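## Task

Slide carrier PC7 into rail tracks 1-6 until the lamp behind that group of tracks turns on. The carrier must finish seated down in those tracks and must stay there without the robot holding or pressing it. Afterwards open the gripper and withdraw the arm.

## Robot and tools

Setup. One 7-joint arm with a two-finger gripper sits at the table. The loading rails hold tracks numbered 1 to 18, each marked by a numbered tile in front; seen from the arm's base, track 1 is leftmost. In the first scene the carrier PC7 lies loose in front of tracks 1-6 with its handle facing the base. Occasional brief disturbances may pull on a held part or nudge loose objects.

Frame. Reported positions use the scene frame: origin on the table surface under the arm base, +z up, +y to the left when looking along +x. The base itself may be slightly tilted. end_effector_position is in metres, end_effector_quat_wxyz is the hand orientation, velocities are m/s and rad/s. The reported hand position can be a little off, more so at long reach. The fingers point along the gripper's +z axis and separate along its y axis; the reported point lies roughly 2 cm short of the fingertips, and closing pushes the tips about 10 mm further forward.

Joint order, used in every row and every per-joint list: waist, shoulder, upper arm roll, elbow, forearm roll, wrist pitch, wrist roll. Ranges in rad: waist -6.283..6.283, shoulder -2.059..2.094, upper arm roll -6.283..6.283, elbow -0.192..3.927, forearm roll -6.283..6.283, wrist pitch -1.693..3.142, wrist roll -6.283..6.283. True ends may differ by up to 0.010 rad.

Row format. A row is 8 numbers, each in [-1, 1]. The first seven are joint offsets (not absolute angles) on a scale where 1.0 equals 2.036 rad. The eighth is the absolute gripper opening: +1 fully open, -1 closed.

execute_actions(actions): a list of actions run in sequence. Each action is a list of up to 15 rows, one row per control step of 1/30 s; if fewer than 15 rows are given, the last row is repeated to fill the 15 steps. Within an action, every row's offsets are relative to the joint angles at the start of that action, not to the previous row; for the first action of a call they are relative to the latest reported angles. An action asking any joint to go more than 0.010 rad beyond its range is refused; a malformed action or a bad first action rejects the whole call. A joint pushed past its real end stops there, and the result may say "joint sent to its limit" (absence of that line proves nothing). An empty list just returns state and images.

move(target, speed, blocking): target is one 8-number row; its seven offsets count from the Joint positions in the most recent result that showed them. All joints travel proportionally so they finish together, giving a curved hand path, lasting 0.5 to 10 s. speed is the peak rad/s of the joint with the largest travel, 0.01 to 2, default 0.5. The gripper value is applied at the start. Moves do not stop for obstacles; faster moves and targets set deeper past contact hit and press harder. The extra "move:" line reports the ending (done, off_target, moving, held, fault), limits=held or limits=none, and the joint furthest from target. With blocking=false you get a result after 0.5 s while the arm keeps going; before sending anything else, check with wait(0) or end it with stop.

wait(seconds): 0 to 10 s, arm keeps its last command. stop(): brakes a running move; it needs some stopping distance. zoom_image(camera, region): region is [x0, y0, x1, y1] pixels, at most 504x504. Cameras: cam_head_left, cam_head_right, cam_high, cam_low, cam_wrist, all 896x504; calibration is given in OpenCV conventions and may be slightly off. finished_scene(scene): give the current scene's number once the goal is met and stable; the reply states success and gives the next task.

Drive limits. Joint targets change at most 3.14 rad/s, are kept within 0.623 rad of the measured angle each step, and are scaled back if they would place the hand over 70 mm from where it is. Big changes therefore span several actions; an unfinished motion must be re-commanded.

Results show Joint positions and Joint velocities (rad, rad/s, then pad gap in m; 0.084 = fully open), Joint targets, grip_measured (opening on the command scale), step readings with HELD marking restrained steps, and "joint command not followed" when the clearance check interfered. To grip, command an opening well below grip_measured; lower means firmer.

Cautions. Contact torque reaching a load limit (N m: waist 44.5, shoulder 44.5, upper arm roll 26.7, elbow 26.7, forearm roll 26.7, wrist pitch 17.8, wrist roll 17.8) triggers a fault: the arm backs off, holds for 10 s and drops the rest of the call. Holding loads heats motors; MOTOR HOT appears at 65 °C and an OVER-TEMPERATURE FAULT brakes the arm at 80 °C. Never knock or place anything off the table. Avoid dropping the carrier, slamming it, hard impacts and heavy shoving; push gently and smoothly, then release and back off.

Each tool is called after "Emit:" as name(argument=value, ...), one argument or row to a line, values as JSON.

## Session

Emit:
execute_actions(
  actions=[],
)

Scene clock: 0.00 s.
end_effector_position=(+0.2419, +0.2733, +0.2087) grip_measured=+1.00 end_effector_quat_wxyz=(-0.258, +0.943, -0.008, -0.211) end_effector_velocity=(+0.000, +0.001, +0.001) end_effector_angular_velocity=(+0.002, -0.001, -0.001)
Joint names: [waist, shoulder, upper arm roll, elbow, forearm roll, wrist pitch, wrist roll]
Joint positions: [ 0.629 -0.383 -0.85   0.626  0.718  1.816 -0.623  0.084]
Joint velocities: [-0.001  0.     0.     0.001  0.002  0.002 -0.     0.   ]
Joint targets: [0.629 -0.383 -0.850 0.626 0.718 1.816 -0.623]

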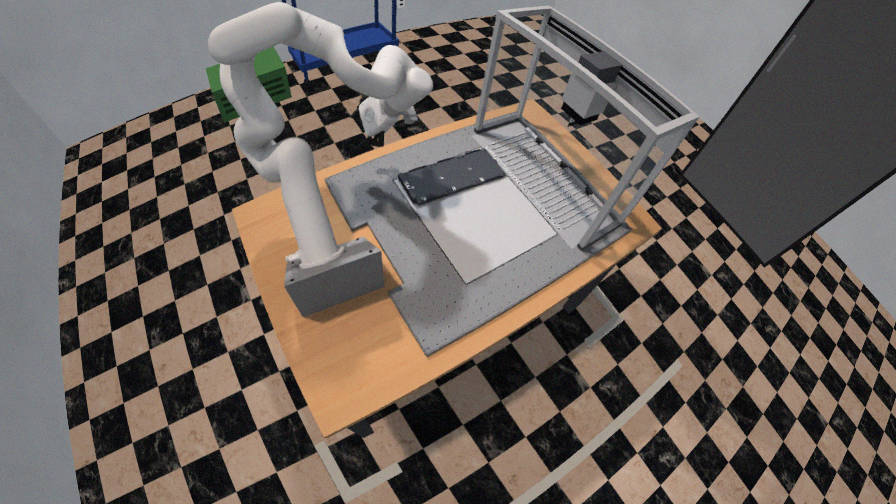

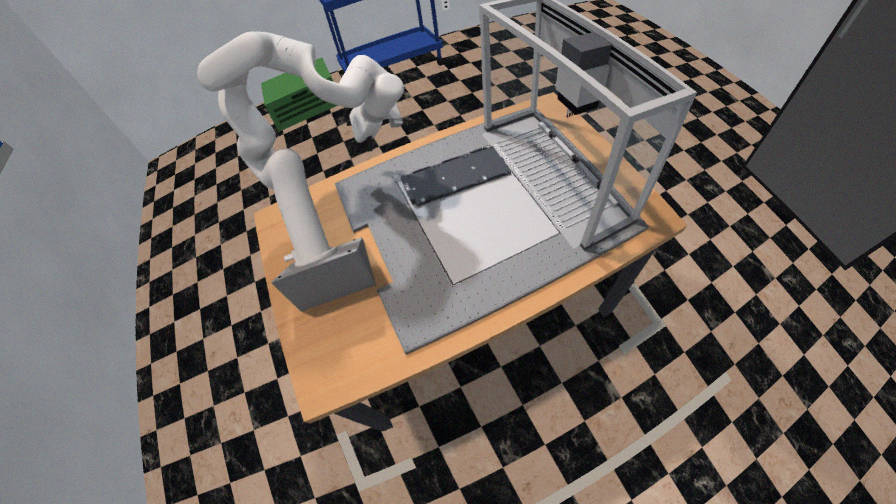

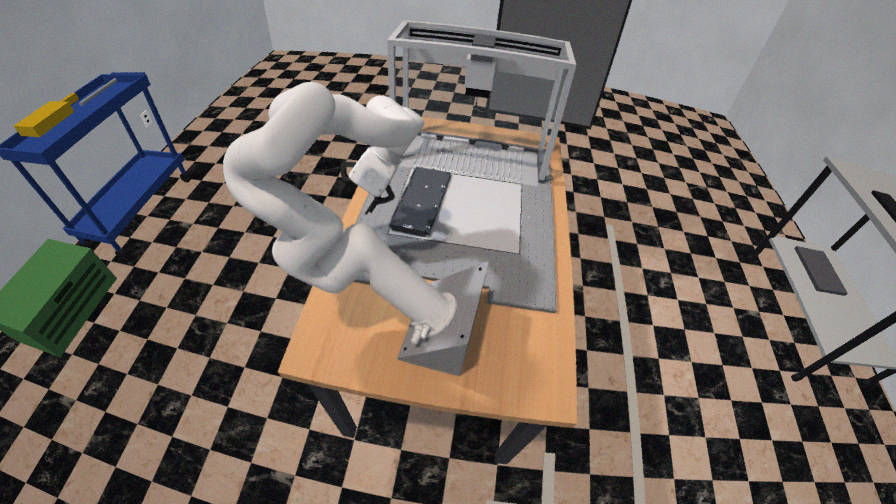

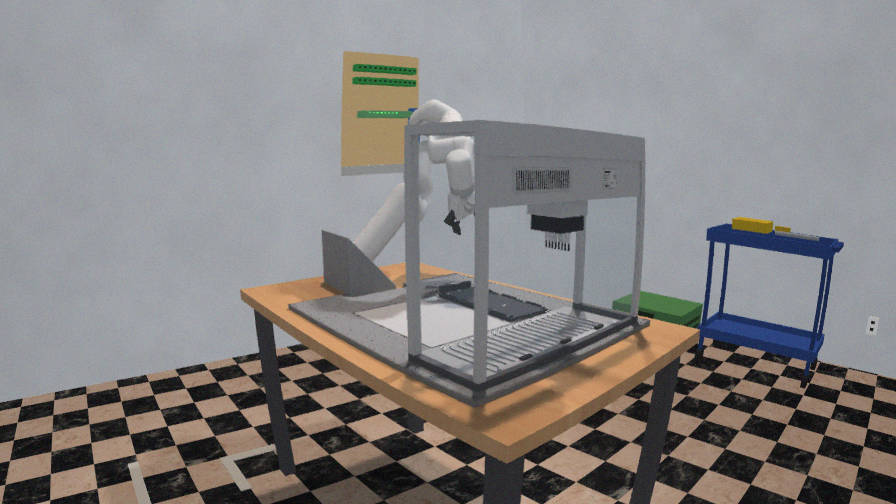

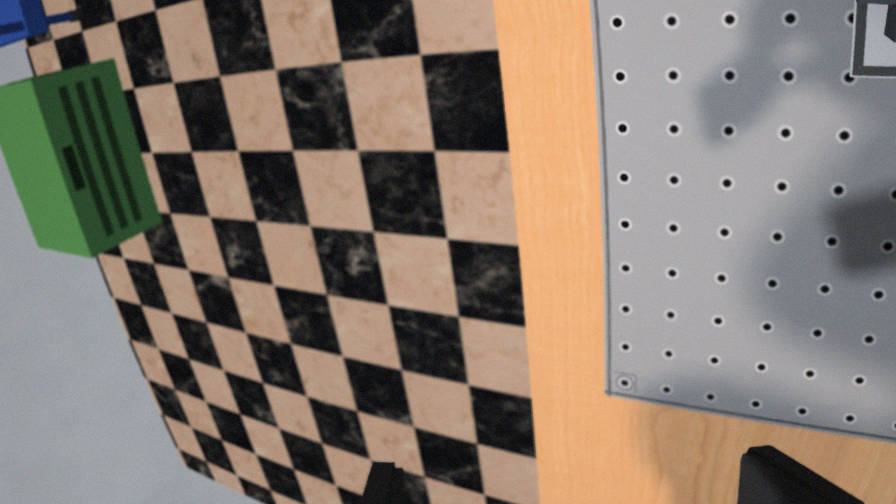

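Emit:
zoom_image(
  camera="cam_head_left",
  region=[360, 100, 680, 300],
)

Emit:
zoom_image(
  camera="cam_high",
  region=[340, 110, 580, 270],
)

Emit:
zoom_image(
  camera="cam_head_right",
  region=[380, 110, 620, 260],
)

Region (360, 100, 680, 300) of cam_head_left's 896x504 image, scaled by 1.575, with more detail than that image has; it fills the top 315 rows of this view, and the rest is white.

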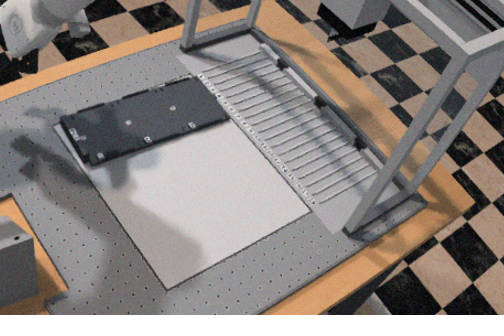

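Region (340, 110, 580, 270) of cam_high's 896x504 image, scaled by 2.100, with more detail than that image has.

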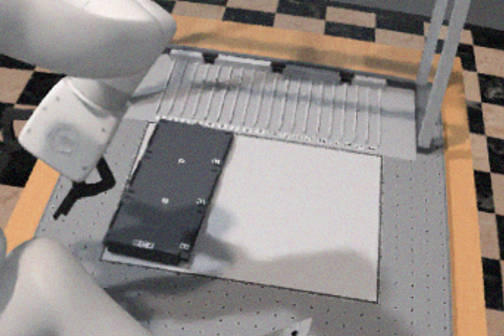

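Region (380, 110, 620, 260) of cam_head_right's 896x504 image, scaled by 2.100, with more detail than that image has; it fills the top 315 rows of this view, and the rest is white.

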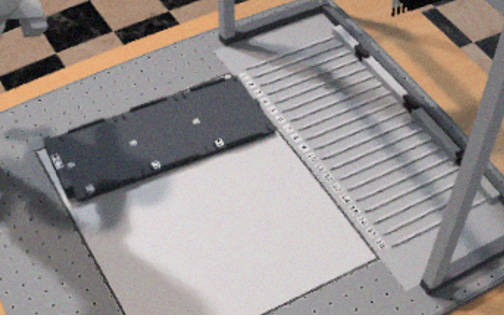

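Emit:
move(
  target=[0.6043, -0.2234, -0.4899, 0.3964, -0.3527, -0.2663, -0.5806, 1],
  speed=0.8,
)

Scene clock: 122.17 s.
end_effector_position=(+0.5299, +0.0698, +0.2799) grip_measured=+1.00 end_effector_quat_wxyz=(-0.000, +0.707, +0.707, +0.000) end_effector_velocity=(+0.001, -0.000, -0.002) end_effector_angular_velocity=(-0.000, +0.001, +0.003)
Joint names: [waist, shoulder, upper arm roll, elbow, forearm roll, wrist pitch, wrist roll]
Joint positions: [ 1.858 -0.838 -1.847  1.433 -0.     1.274 -1.805  0.084]
Joint velocities: [ 0.004 -0.002 -0.002  0.    -0.001 -0.002 -0.002  0.   ]
Joint targets: [1.859 -0.838 -1.847 1.433 -0.000 1.274 -1.805]
move: done; limits=none; farthest joint: the waist, 0.001 radians from its target (1.231 radians at the start)
camera_calibration (this result's frames):
cam_wrist: T_world_to_cam=[[0.99991, -0.0126985, -0.00428924, -0.494636], [-0.0127137, -0.999913, -0.00354091, 0.144181], [-0.0042439, 0.00359512, -0.999985, 0.407604], [0, 0, 0, 1]] pos_world=[0.498154, 0.136421, 0.405987]

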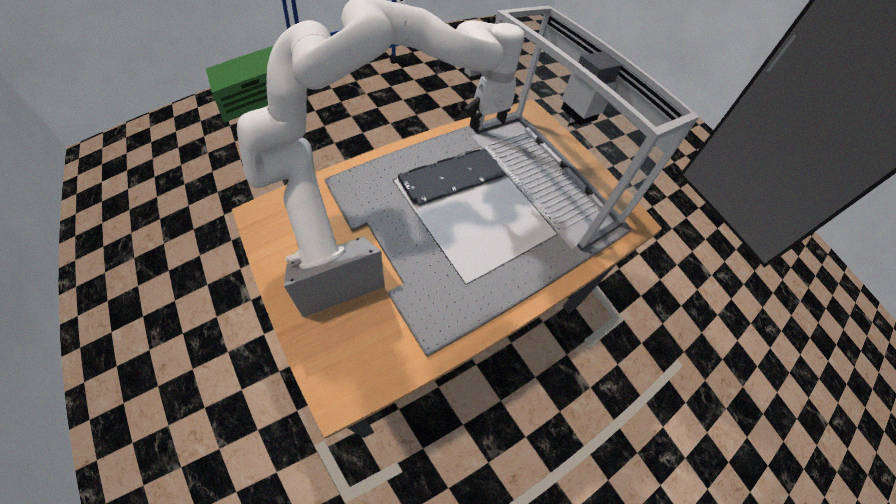

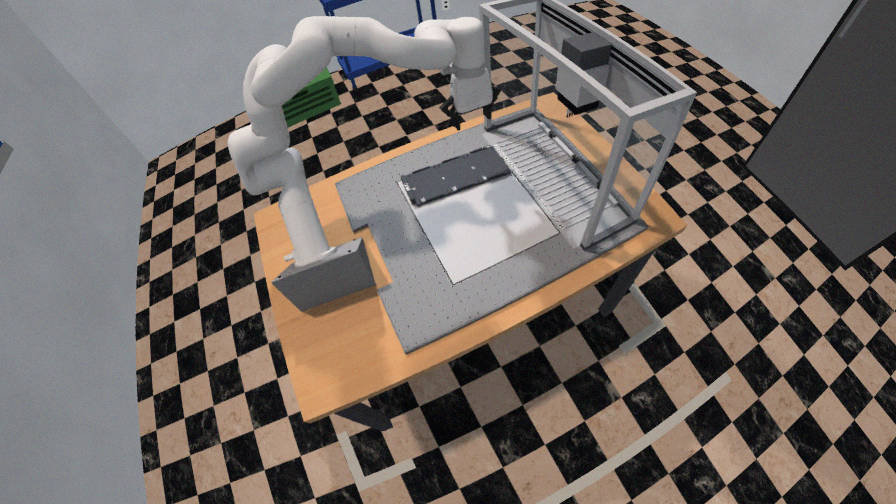

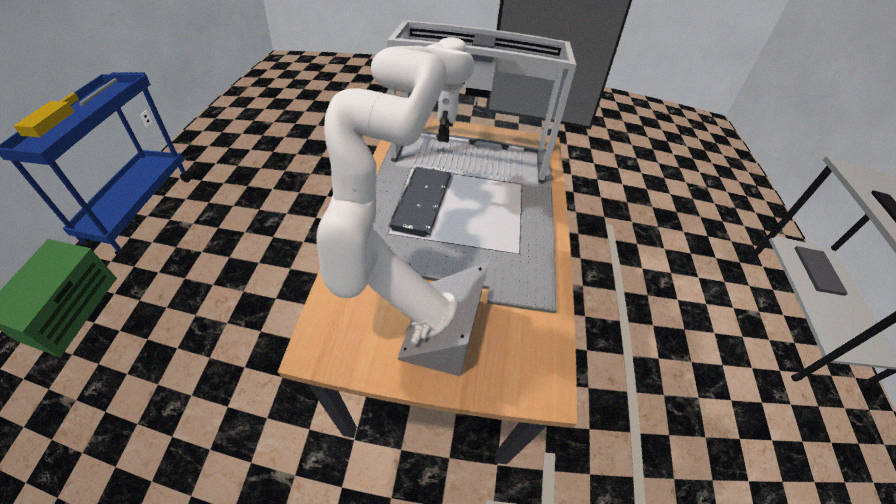

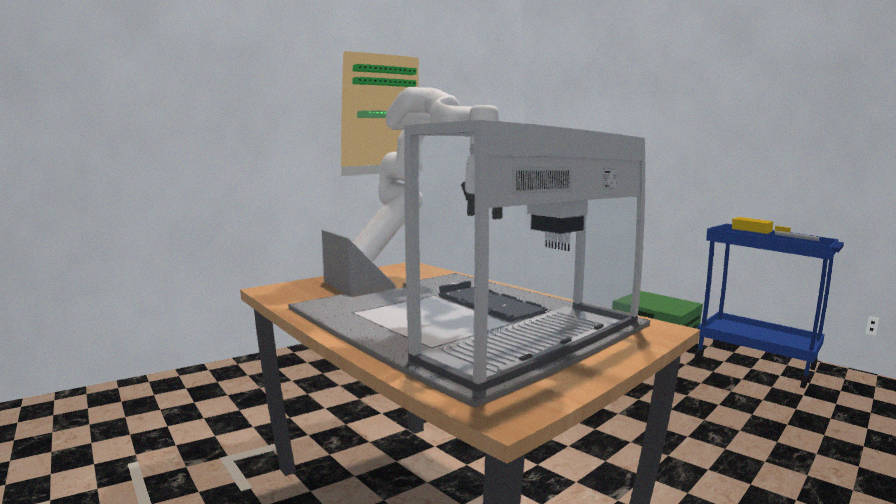

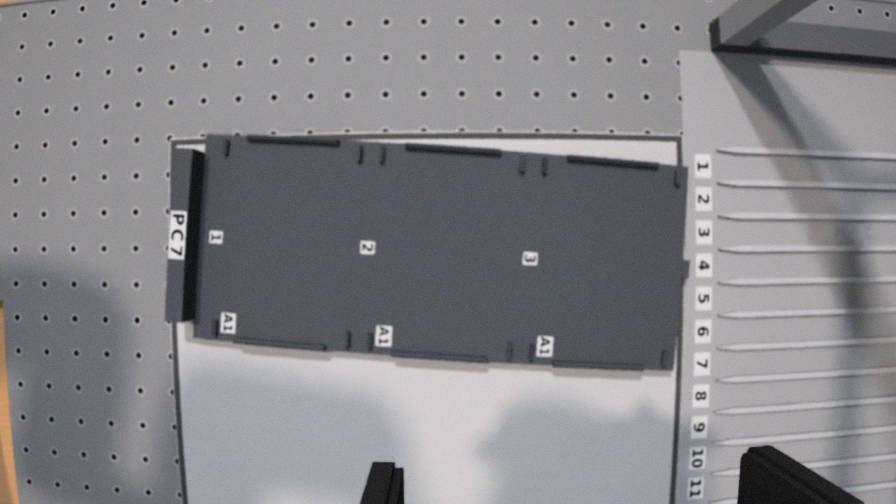

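Emit:
zoom_image(
  camera="cam_wrist",
  region=[600, 100, 896, 400],
)

Emit:
zoom_image(
  camera="cam_wrist",
  region=[120, 100, 420, 380],
)

Emit:
zoom_image(
  camera="cam_low",
  region=[400, 260, 640, 390],
)

Region (600, 100, 896, 400) of cam_wrist's 896x504 image, scaled by 1.680, with more detail than that image has; it fills the left 497 columns of this view, and the rest is white.

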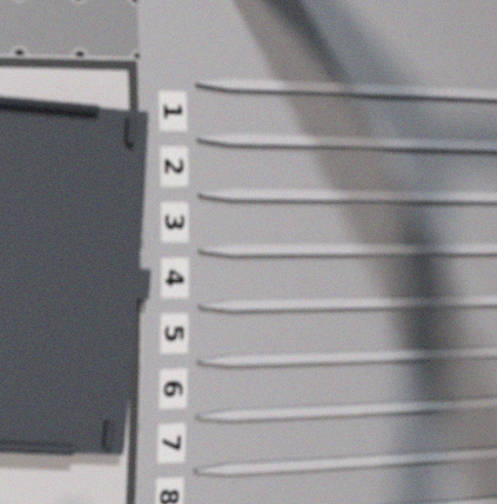

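Region (120, 100, 420, 380) of cam_wrist's 896x504 image, scaled by 1.680, with more detail than that image has; it fills the top 470 rows of this view, and the rest is white.

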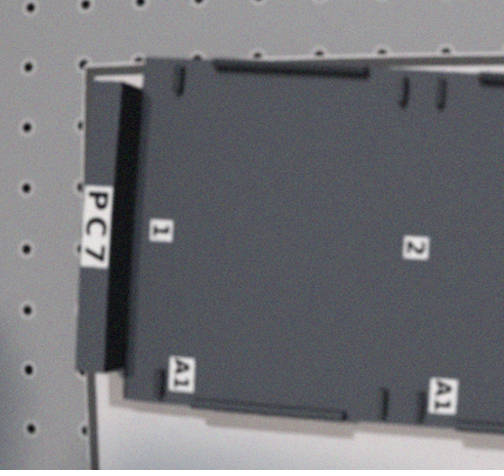

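Region (400, 260, 640, 390) of cam_low's 896x504 image, scaled by 2.100, with more detail than that image has; it fills the top 273 rows of this view, and the rest is white.

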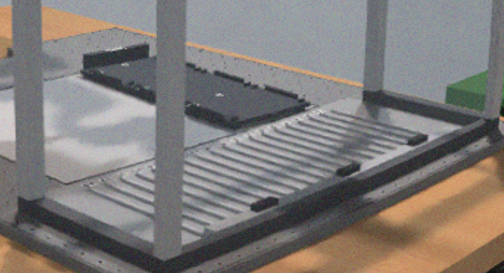

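Emit:
move(
  target=[-0.2943, 0.0006, 0.2535, -0.5161, 0, -0.2981, 0.0870, 0.0],
  speed=0.8,
)

Scene clock: 244.17 s.
end_effector_position=(+0.3340, +0.1511, +0.0996) grip_measured=-0.01 end_effector_quat_wxyz=(-0.001, +0.732, +0.682, -0.000) end_effector_velocity=(-0.002, +0.000, -0.001) end_effector_angular_velocity=(-0.000, +0.005, +0.002)
Joint names: [waist, shoulder, upper arm roll, elbow, forearm roll, wrist pitch, wrist roll]
Joint positions: [ 1.259 -0.836 -1.331  0.383 -0.     0.667 -1.628  0.044]
Joint velocities: [-0.     0.     0.001 -0.003 -0.001  0.002 -0.001 -0.   ]
Joint targets: [1.259 -0.836 -1.331 0.382 -0.000 0.667 -1.628]
move: done; limits=none; farthest joint: the waist, 0.000 radians from its target (0.600 radians at the start)
camera_calibration (this result's frames):
cam_wrist: T_world_to_cam=[[0.996466, -0.0838346, -0.00523425, -0.286498], [-0.0838553, -0.996471, -0.00384971, 0.245541], [-0.00489303, 0.00427502, -0.999979, 0.226278], [0, 0, 0, 1]] pos_world=[0.307182, 0.219689, 0.225719]

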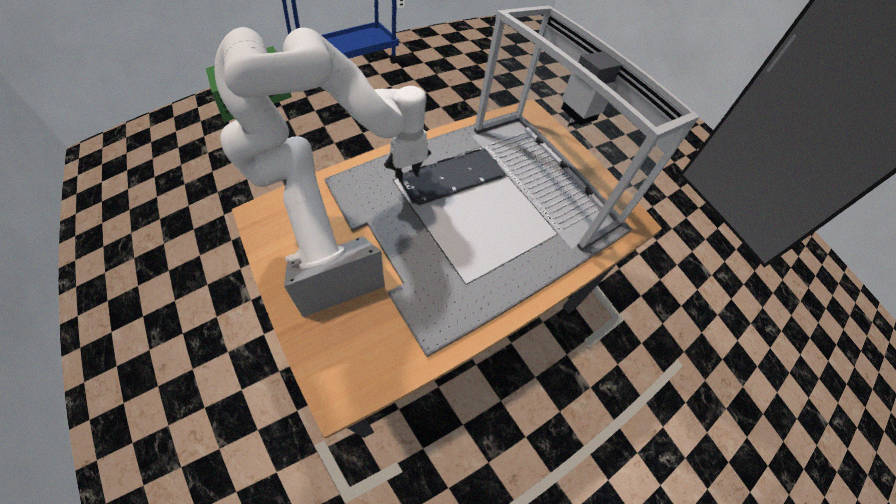

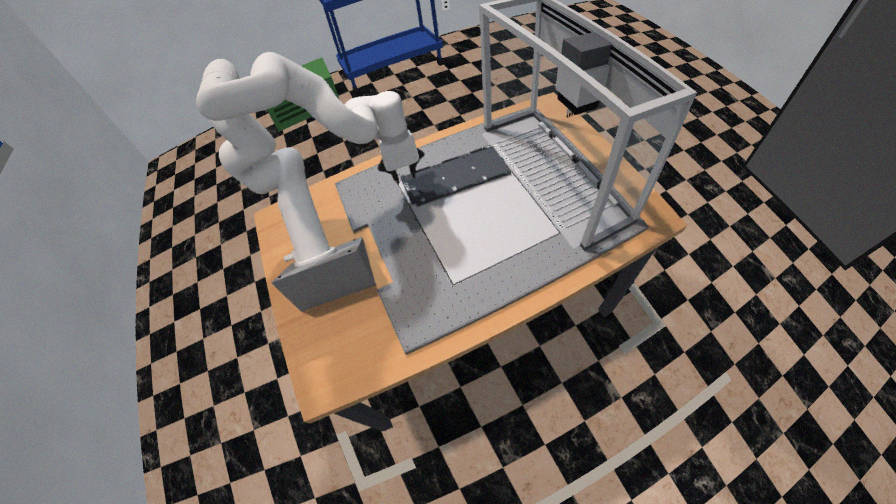

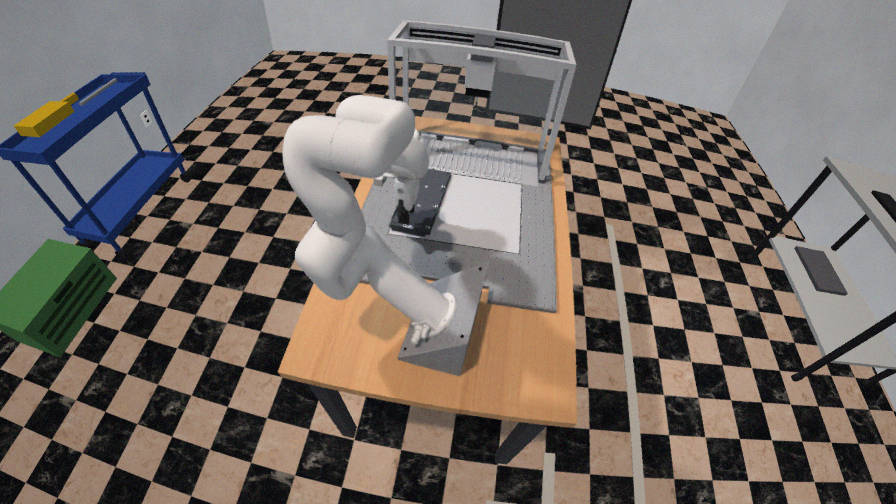

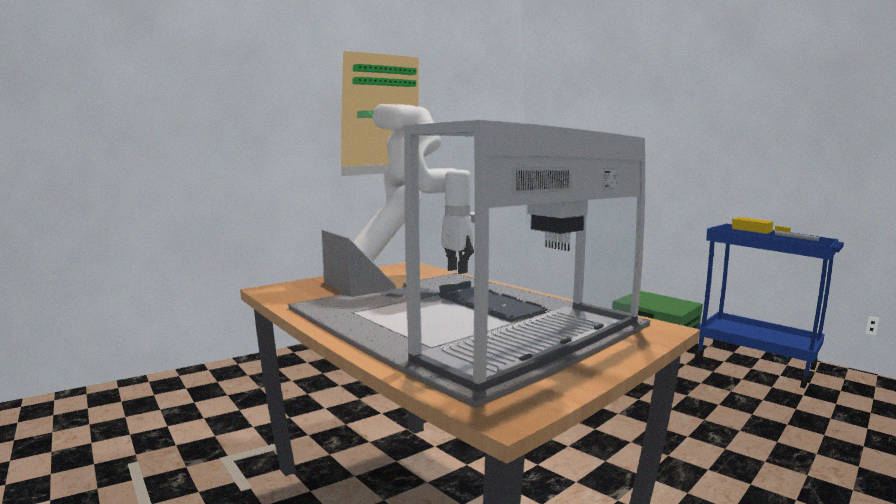

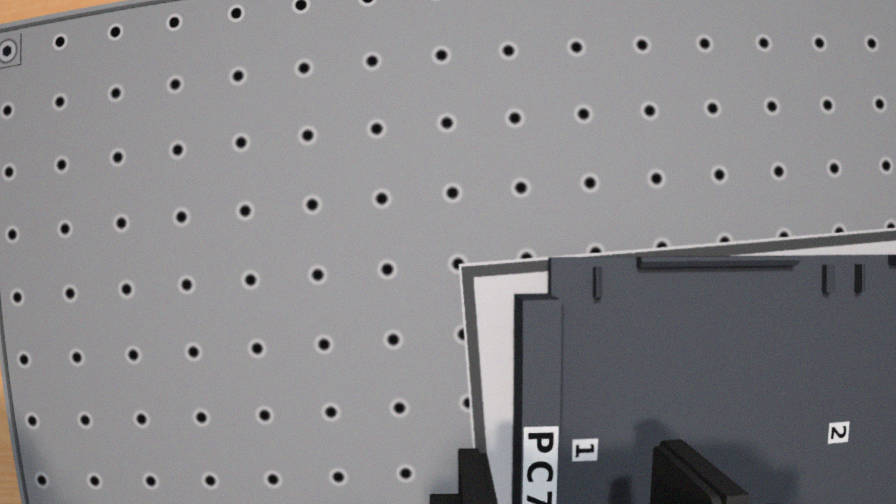

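Emit:
zoom_image(
  camera="cam_wrist",
  region=[420, 230, 720, 504],
)

Emit:
zoom_image(
  camera="cam_low",
  region=[410, 230, 560, 330],
)

Region (420, 230, 720, 504) of cam_wrist's 896x504 image, scaled by 1.680, with more detail than that image has; it fills the top 460 rows of this view, and the rest is white.

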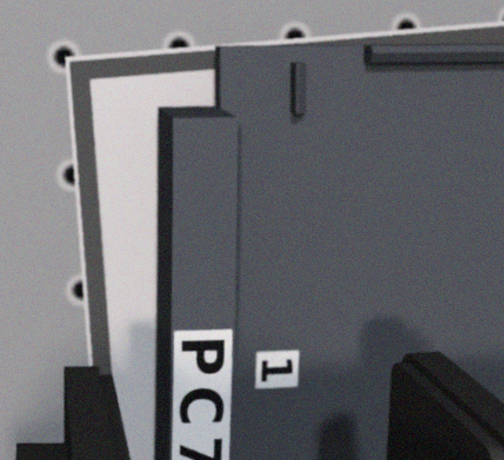

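Region (410, 230, 560, 330) of cam_low's 896x504 image, scaled by 3.360, with more detail than that image has.

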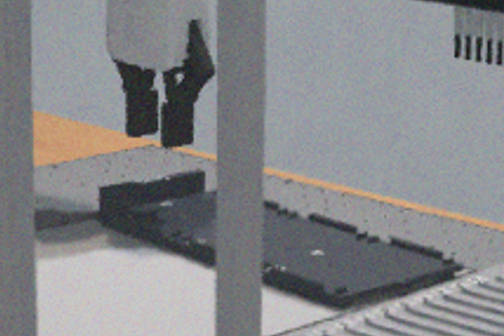

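Emit:
move(
  target=[0.0968, 0.0123, -0.0662, -0.0213, 0, -0.0932, -0.0002, 0.0],
  speed=0.25,
)

Scene clock: 291.93 s.
end_effector_position=(+0.3309, +0.1514, +0.0536) grip_measured=-0.01 end_effector_quat_wxyz=(-0.001, +0.732, +0.682, +0.000) end_effector_velocity=(-0.001, +0.000, -0.001) end_effector_angular_velocity=(+0.000, +0.000, -0.000)
Joint names: [waist, shoulder, upper arm roll, elbow, forearm roll, wrist pitch, wrist roll]
Joint positions: [ 1.456 -0.811 -1.466  0.339 -0.     0.477 -1.628  0.044]
Joint velocities: [ 0.001  0.    -0.001 -0.002  0.    -0.002 -0.     0.   ]
Joint targets: [1.456 -0.811 -1.466 0.339 -0.000 0.477 -1.628]
move: done; limits=none; farthest joint: the waist, 0.000 radians from its target (0.197 radians at the start)
camera_calibration (this result's frames):
cam_wrist: T_world_to_cam=[[0.996442, -0.0841308, -0.00511359, -0.283618], [-0.0841529, -0.996444, -0.00427171, 0.24553], [-0.00473602, 0.00468684, -0.999978, 0.180206], [0, 0, 0, 1]] pos_world=[0.304125, 0.219952, 0.179801]

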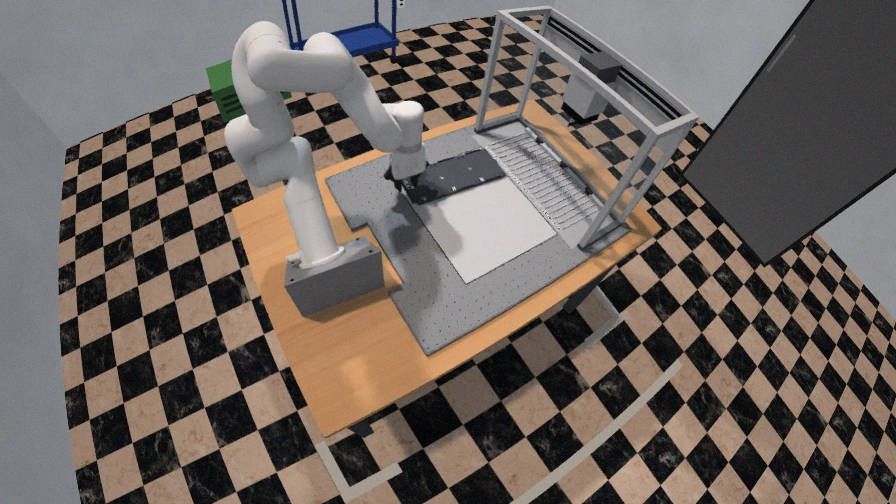

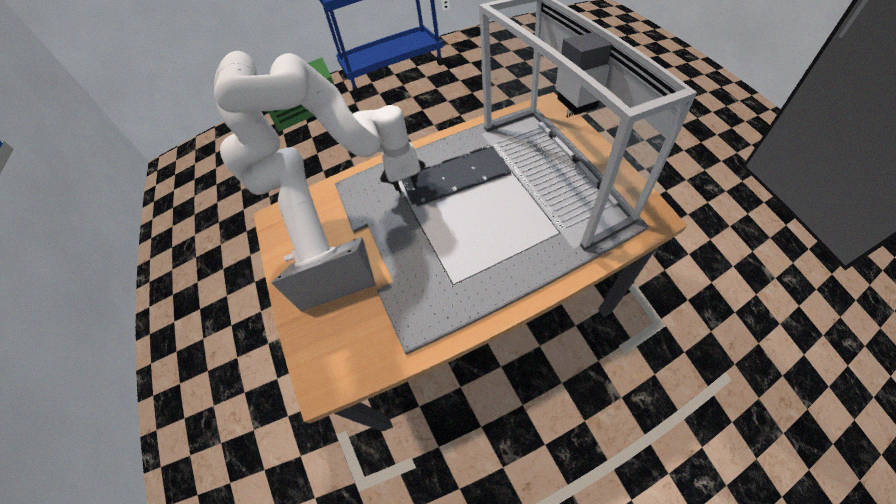

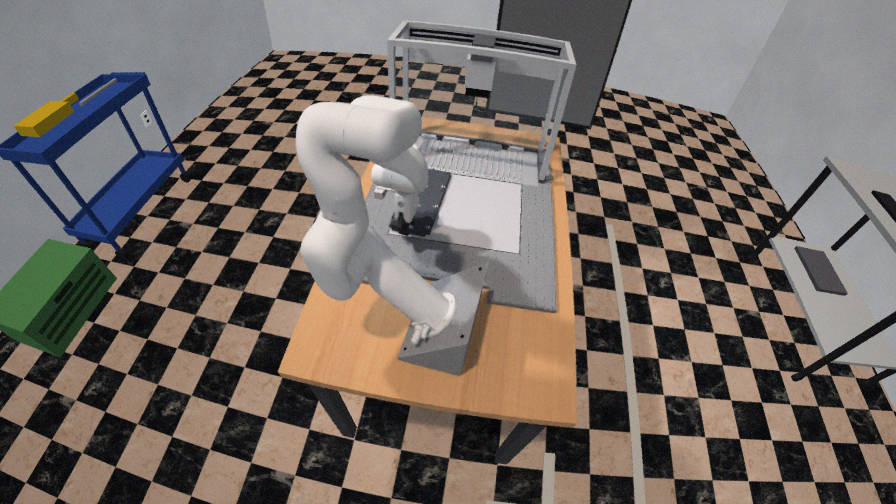

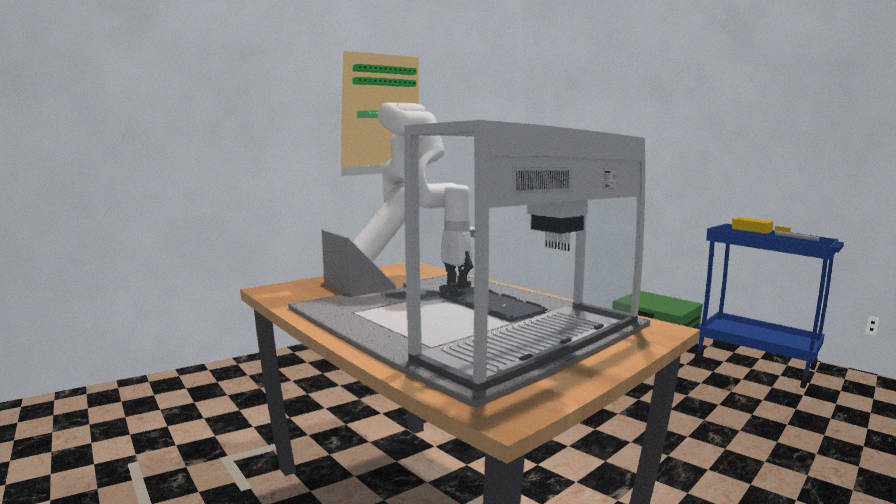

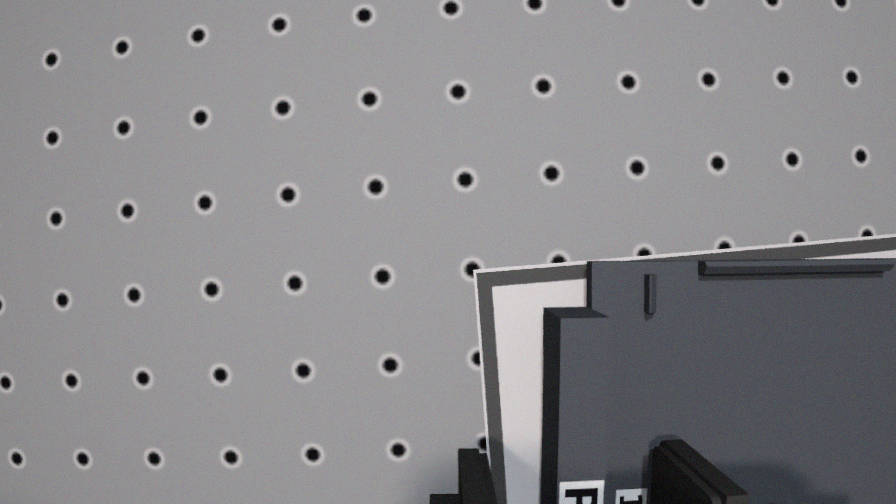

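Emit:
zoom_image(
  camera="cam_wrist",
  region=[440, 240, 740, 504],
)

Emit:
zoom_image(
  camera="cam_low",
  region=[420, 250, 520, 320],
)

Region (440, 240, 740, 504) of cam_wrist's 896x504 image, scaled by 1.680, with more detail than that image has; it fills the top 444 rows of this view, and the rest is white.

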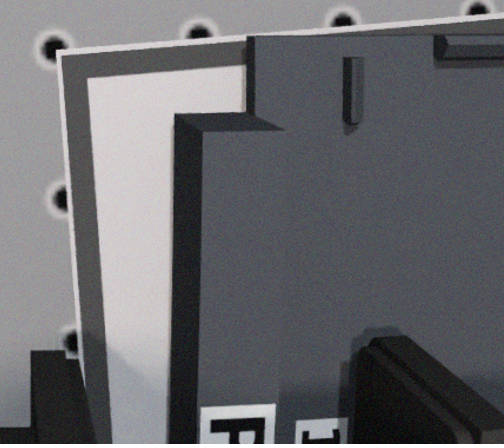

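Region (420, 250, 520, 320) of cam_low's 896x504 image, scaled by 5.040, with more detail than that image has; it fills the top 353 rows of this view, and the rest is white.

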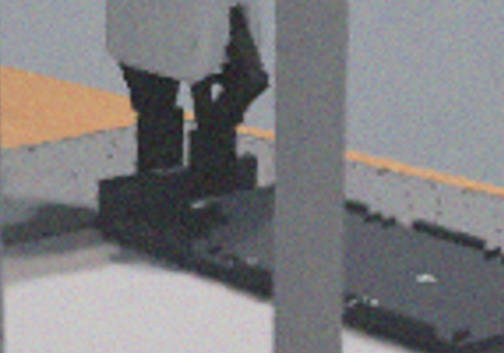

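Emit:
execute_actions(
  actions=[
    [[0.003,0.0002,-0.002,0.0008,0,-0.0015,0.0001,-0.1],[0.006,0.0004,-0.004,0.0016,0,-0.003,0.0002,-0.15],[0.009,0.0006,-0.006,0.0023,0,-0.0043,0.0003,-0.2],[0.01095,0.0007,-0.00715,0.0028,0,-0.00516,0.0004,-0.25],[0.01095,0.0007,-0.00715,0.0028,0,-0.00516,0.0004,-0.3],[0.01095,0.0007,-0.00715,0.0028,0,-0.00516,0.0004,-0.35],[0.01095,0.0007,-0.00715,0.0028,0,-0.00516,0.0004,-0.4],[0.01095,0.0007,-0.00715,0.0028,0,-0.00516,0.0004,-0.45],[0.01095,0.0007,-0.00715,0.0028,0,-0.00516,0.0004,-0.5]],
    [[0,0,0,0,0,0,0,-0.53],[0,0,0,0,0,0,0,-0.56],[0,0,0,0,0,0,0,-0.59],[0,0,0,0,0,0,0,-0.62],[0,0,0,0,0,0,0,-0.65],[0,0,0,0,0,0,0,-0.68],[0,0,0,0,0,0,0,-0.71],[0,0,0,0,0,0,0,-0.74],[0,0,0,0,0,0,0,-0.77],[0,0,0,0,0,0,0,-0.8],[0,0,0,0,0,0,0,-0.84],[0,0,0,0,0,0,0,-0.88],[0,0,0,0,0,0,0,-0.92],[0,0,0,0,0,0,0,-0.96],[0,0,0,0,0,0,0,-1]],
    [[0,0,0,0,0,0,0,-1]],
  ],
)

Scene clock: 350.73 s.
end_effector_position=(+0.3325, +0.1514, +0.0508) grip_measured=-0.74 end_effector_quat_wxyz=(-0.001, +0.732, +0.682, -0.000) end_effector_velocity=(+0.000, -0.000, +0.000) end_effector_angular_velocity=(-0.000, -0.001, -0.001)
Joint names: [waist, shoulder, upper arm roll, elbow, forearm roll, wrist pitch, wrist roll]
Joint positions: [ 1.478 -0.81  -1.48   0.344 -0.     0.467 -1.628  0.012]
Joint velocities: [-0.     0.    -0.001  0.     0.    -0.001  0.    -0.   ]
Joint targets: [1.478 -0.810 -1.480 0.345 -0.000 0.467 -1.628]
Step readings (joint positions; steps 1 to 15: 1st action; 16 to 30: 2nd action; 31 to 45: 3rd action):
0: [1.456 -0.811 -1.466 0.339 -0.000 0.477 -1.628]
1: [1.456 -0.811 -1.466 0.339 -0.000 0.477 -1.628]
2: [1.458 -0.811 -1.467 0.340 -0.000 0.477 -1.628]
4: [1.464 -0.811 -1.471 0.341 -0.000 0.473 -1.628]
8: [1.476 -0.810 -1.478 0.344 -0.000 0.468 -1.628]
15: [1.478 -0.810 -1.480 0.345 -0.000 0.467 -1.628]
16: [1.478 -0.810 -1.480 0.345 -0.000 0.467 -1.628]
17: [1.478 -0.810 -1.480 0.345 -0.000 0.467 -1.628]
19: [1.478 -0.810 -1.480 0.345 -0.000 0.467 -1.628]
23: [1.478 -0.810 -1.480 0.345 -0.000 0.468 -1.628]
30: [1.478 -0.810 -1.480 0.345 -0.000 0.467 -1.628]
31: [1.478 -0.810 -1.480 0.345 -0.000 0.467 -1.628]
32: [1.478 -0.810 -1.480 0.344 -0.000 0.467 -1.628]
34: [1.478 -0.810 -1.480 0.344 -0.000 0.467 -1.628]
38: [1.478 -0.810 -1.480 0.344 -0.000 0.467 -1.628]
45: Joint positions above
camera_calibration (this result's frames):
cam_wrist: T_world_to_cam=[[0.996427, -0.084236, -0.0061364, -0.285122], [-0.0842634, -0.996434, -0.00435537, 0.245734], [-0.00574764, 0.00485688, -0.999972, 0.177732], [0, 0, 0, 1]] pos_world=[0.305831, 0.219977, 0.177048]

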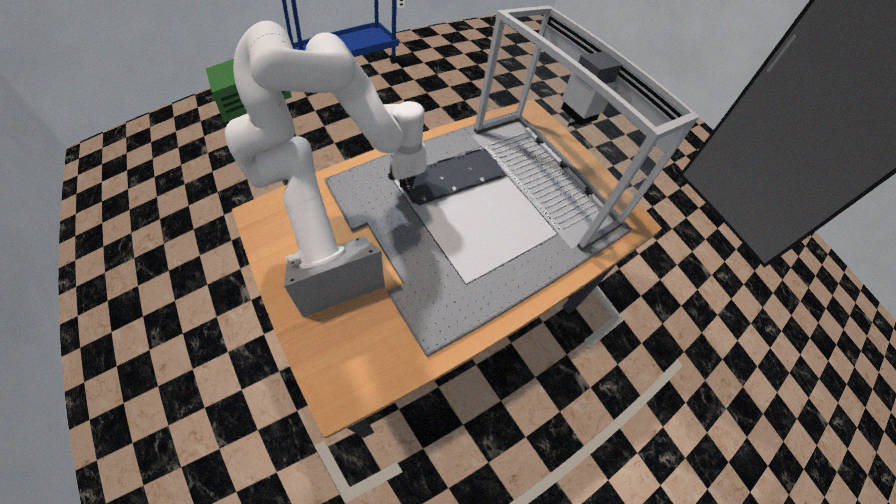

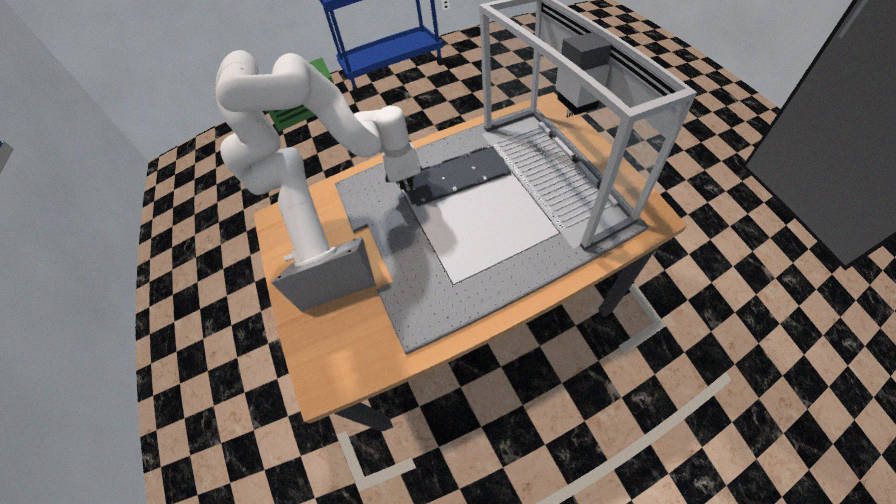

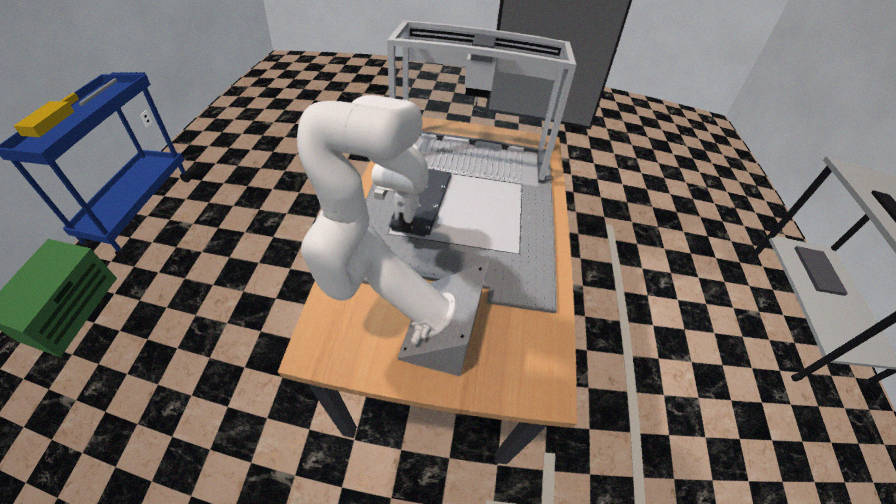

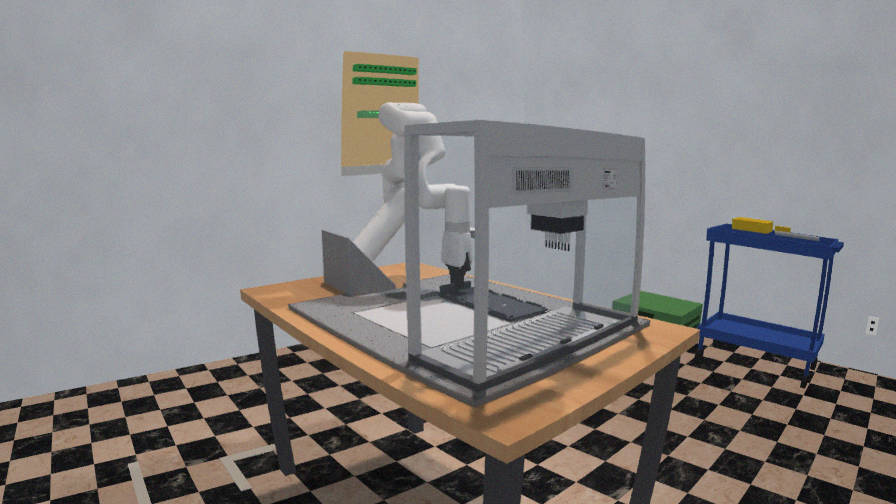

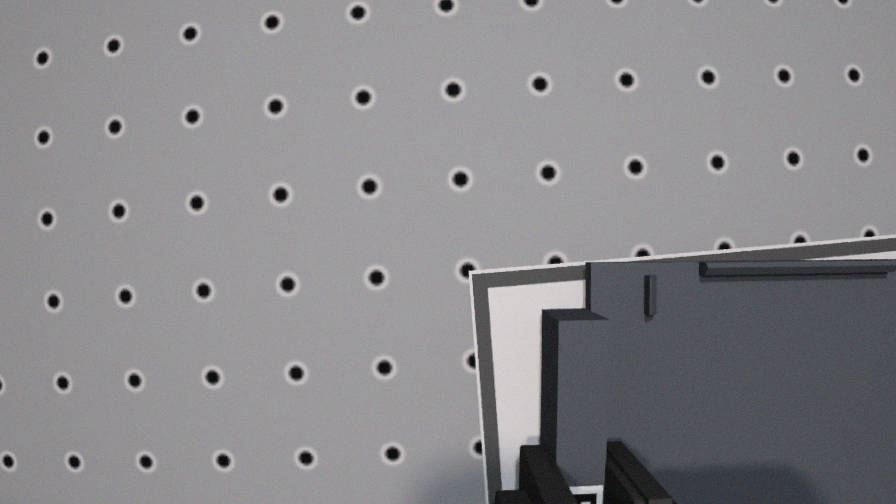

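Emit:
move(
  target=[0.02353, 0.00234, -0.02873, 0.0190, 0, 0.00167, -0.04592, -1],
  speed=0.08,
)

Scene clock: 376.23 s.
end_effector_position=(+0.3427, +0.1417, +0.0509) grip_measured=-0.74 end_effector_quat_wxyz=(-0.001, +0.708, +0.706, +0.000) end_effector_velocity=(+0.000, -0.000, -0.000) end_effector_angular_velocity=(-0.000, -0.000, +0.002)
Joint names: [waist, shoulder, upper arm roll, elbow, forearm roll, wrist pitch, wrist roll]
Joint positions: [ 1.526 -0.805 -1.539  0.383 -0.     0.471 -1.721  0.012]
Joint velocities: [ 0.001  0.    -0.001  0.    -0.001 -0.    -0.001  0.   ]
Joint targets: [1.526 -0.805 -1.539 0.383 -0.000 0.471 -1.721]
move: done; limits=none; farthest joint: the wrist roll, 0.001 radians from its target (0.094 radians at the start)
camera_calibration (this result's frames):
cam_wrist: T_world_to_cam=[[0.999848, -0.0164953, -0.00564896, -0.306886], [-0.0165207, -0.999853, -0.00449417, 0.214202], [-0.005574, 0.00458681, -0.999974, 0.177916], [0, 0, 0, 1]] pos_world=[0.311369, 0.208292, 0.177141]

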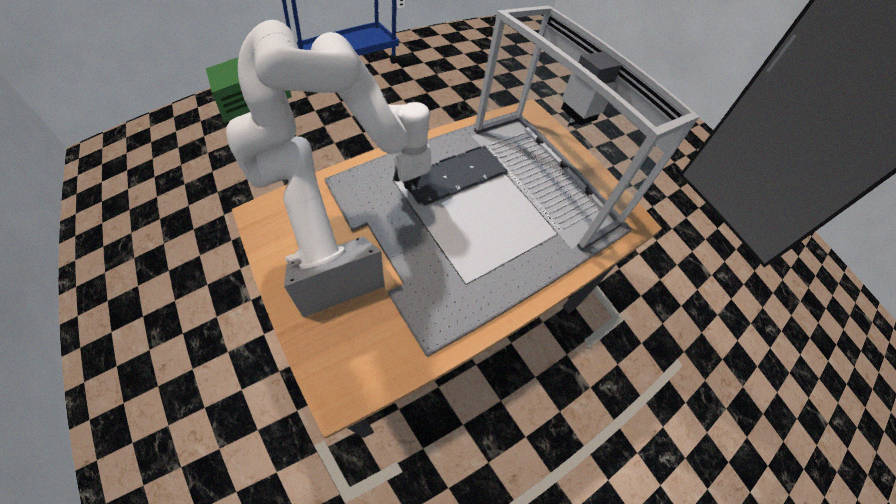

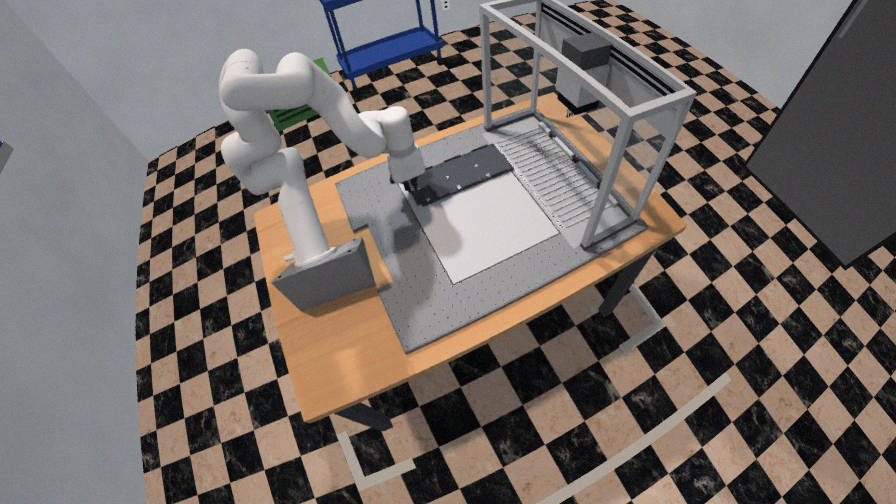

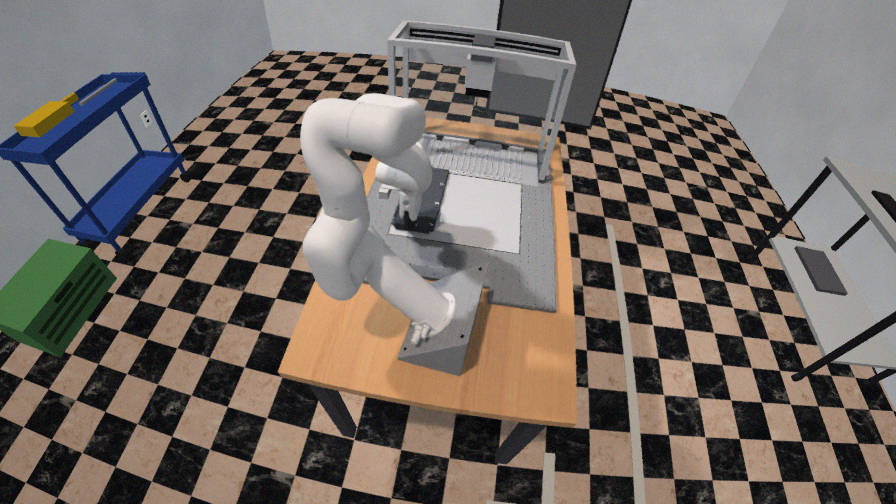

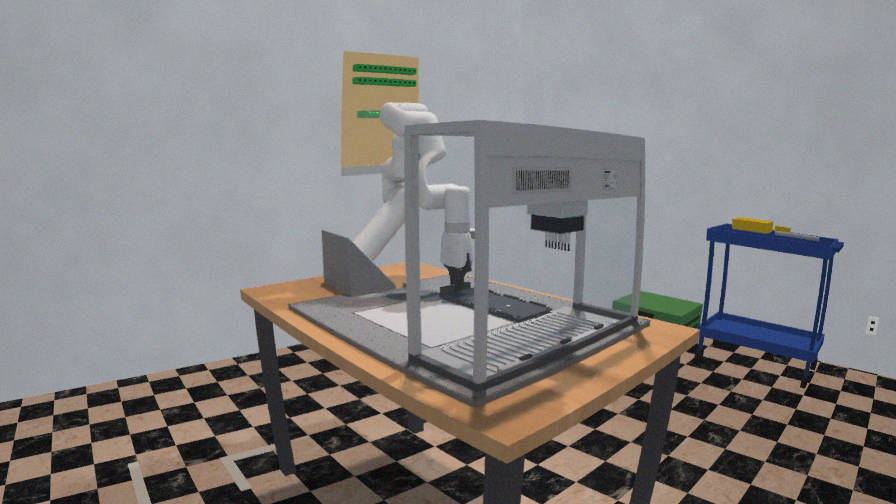

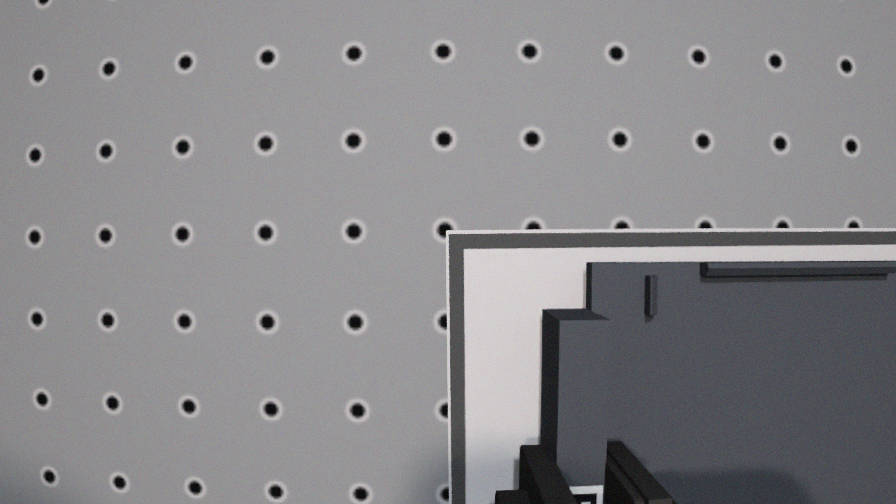

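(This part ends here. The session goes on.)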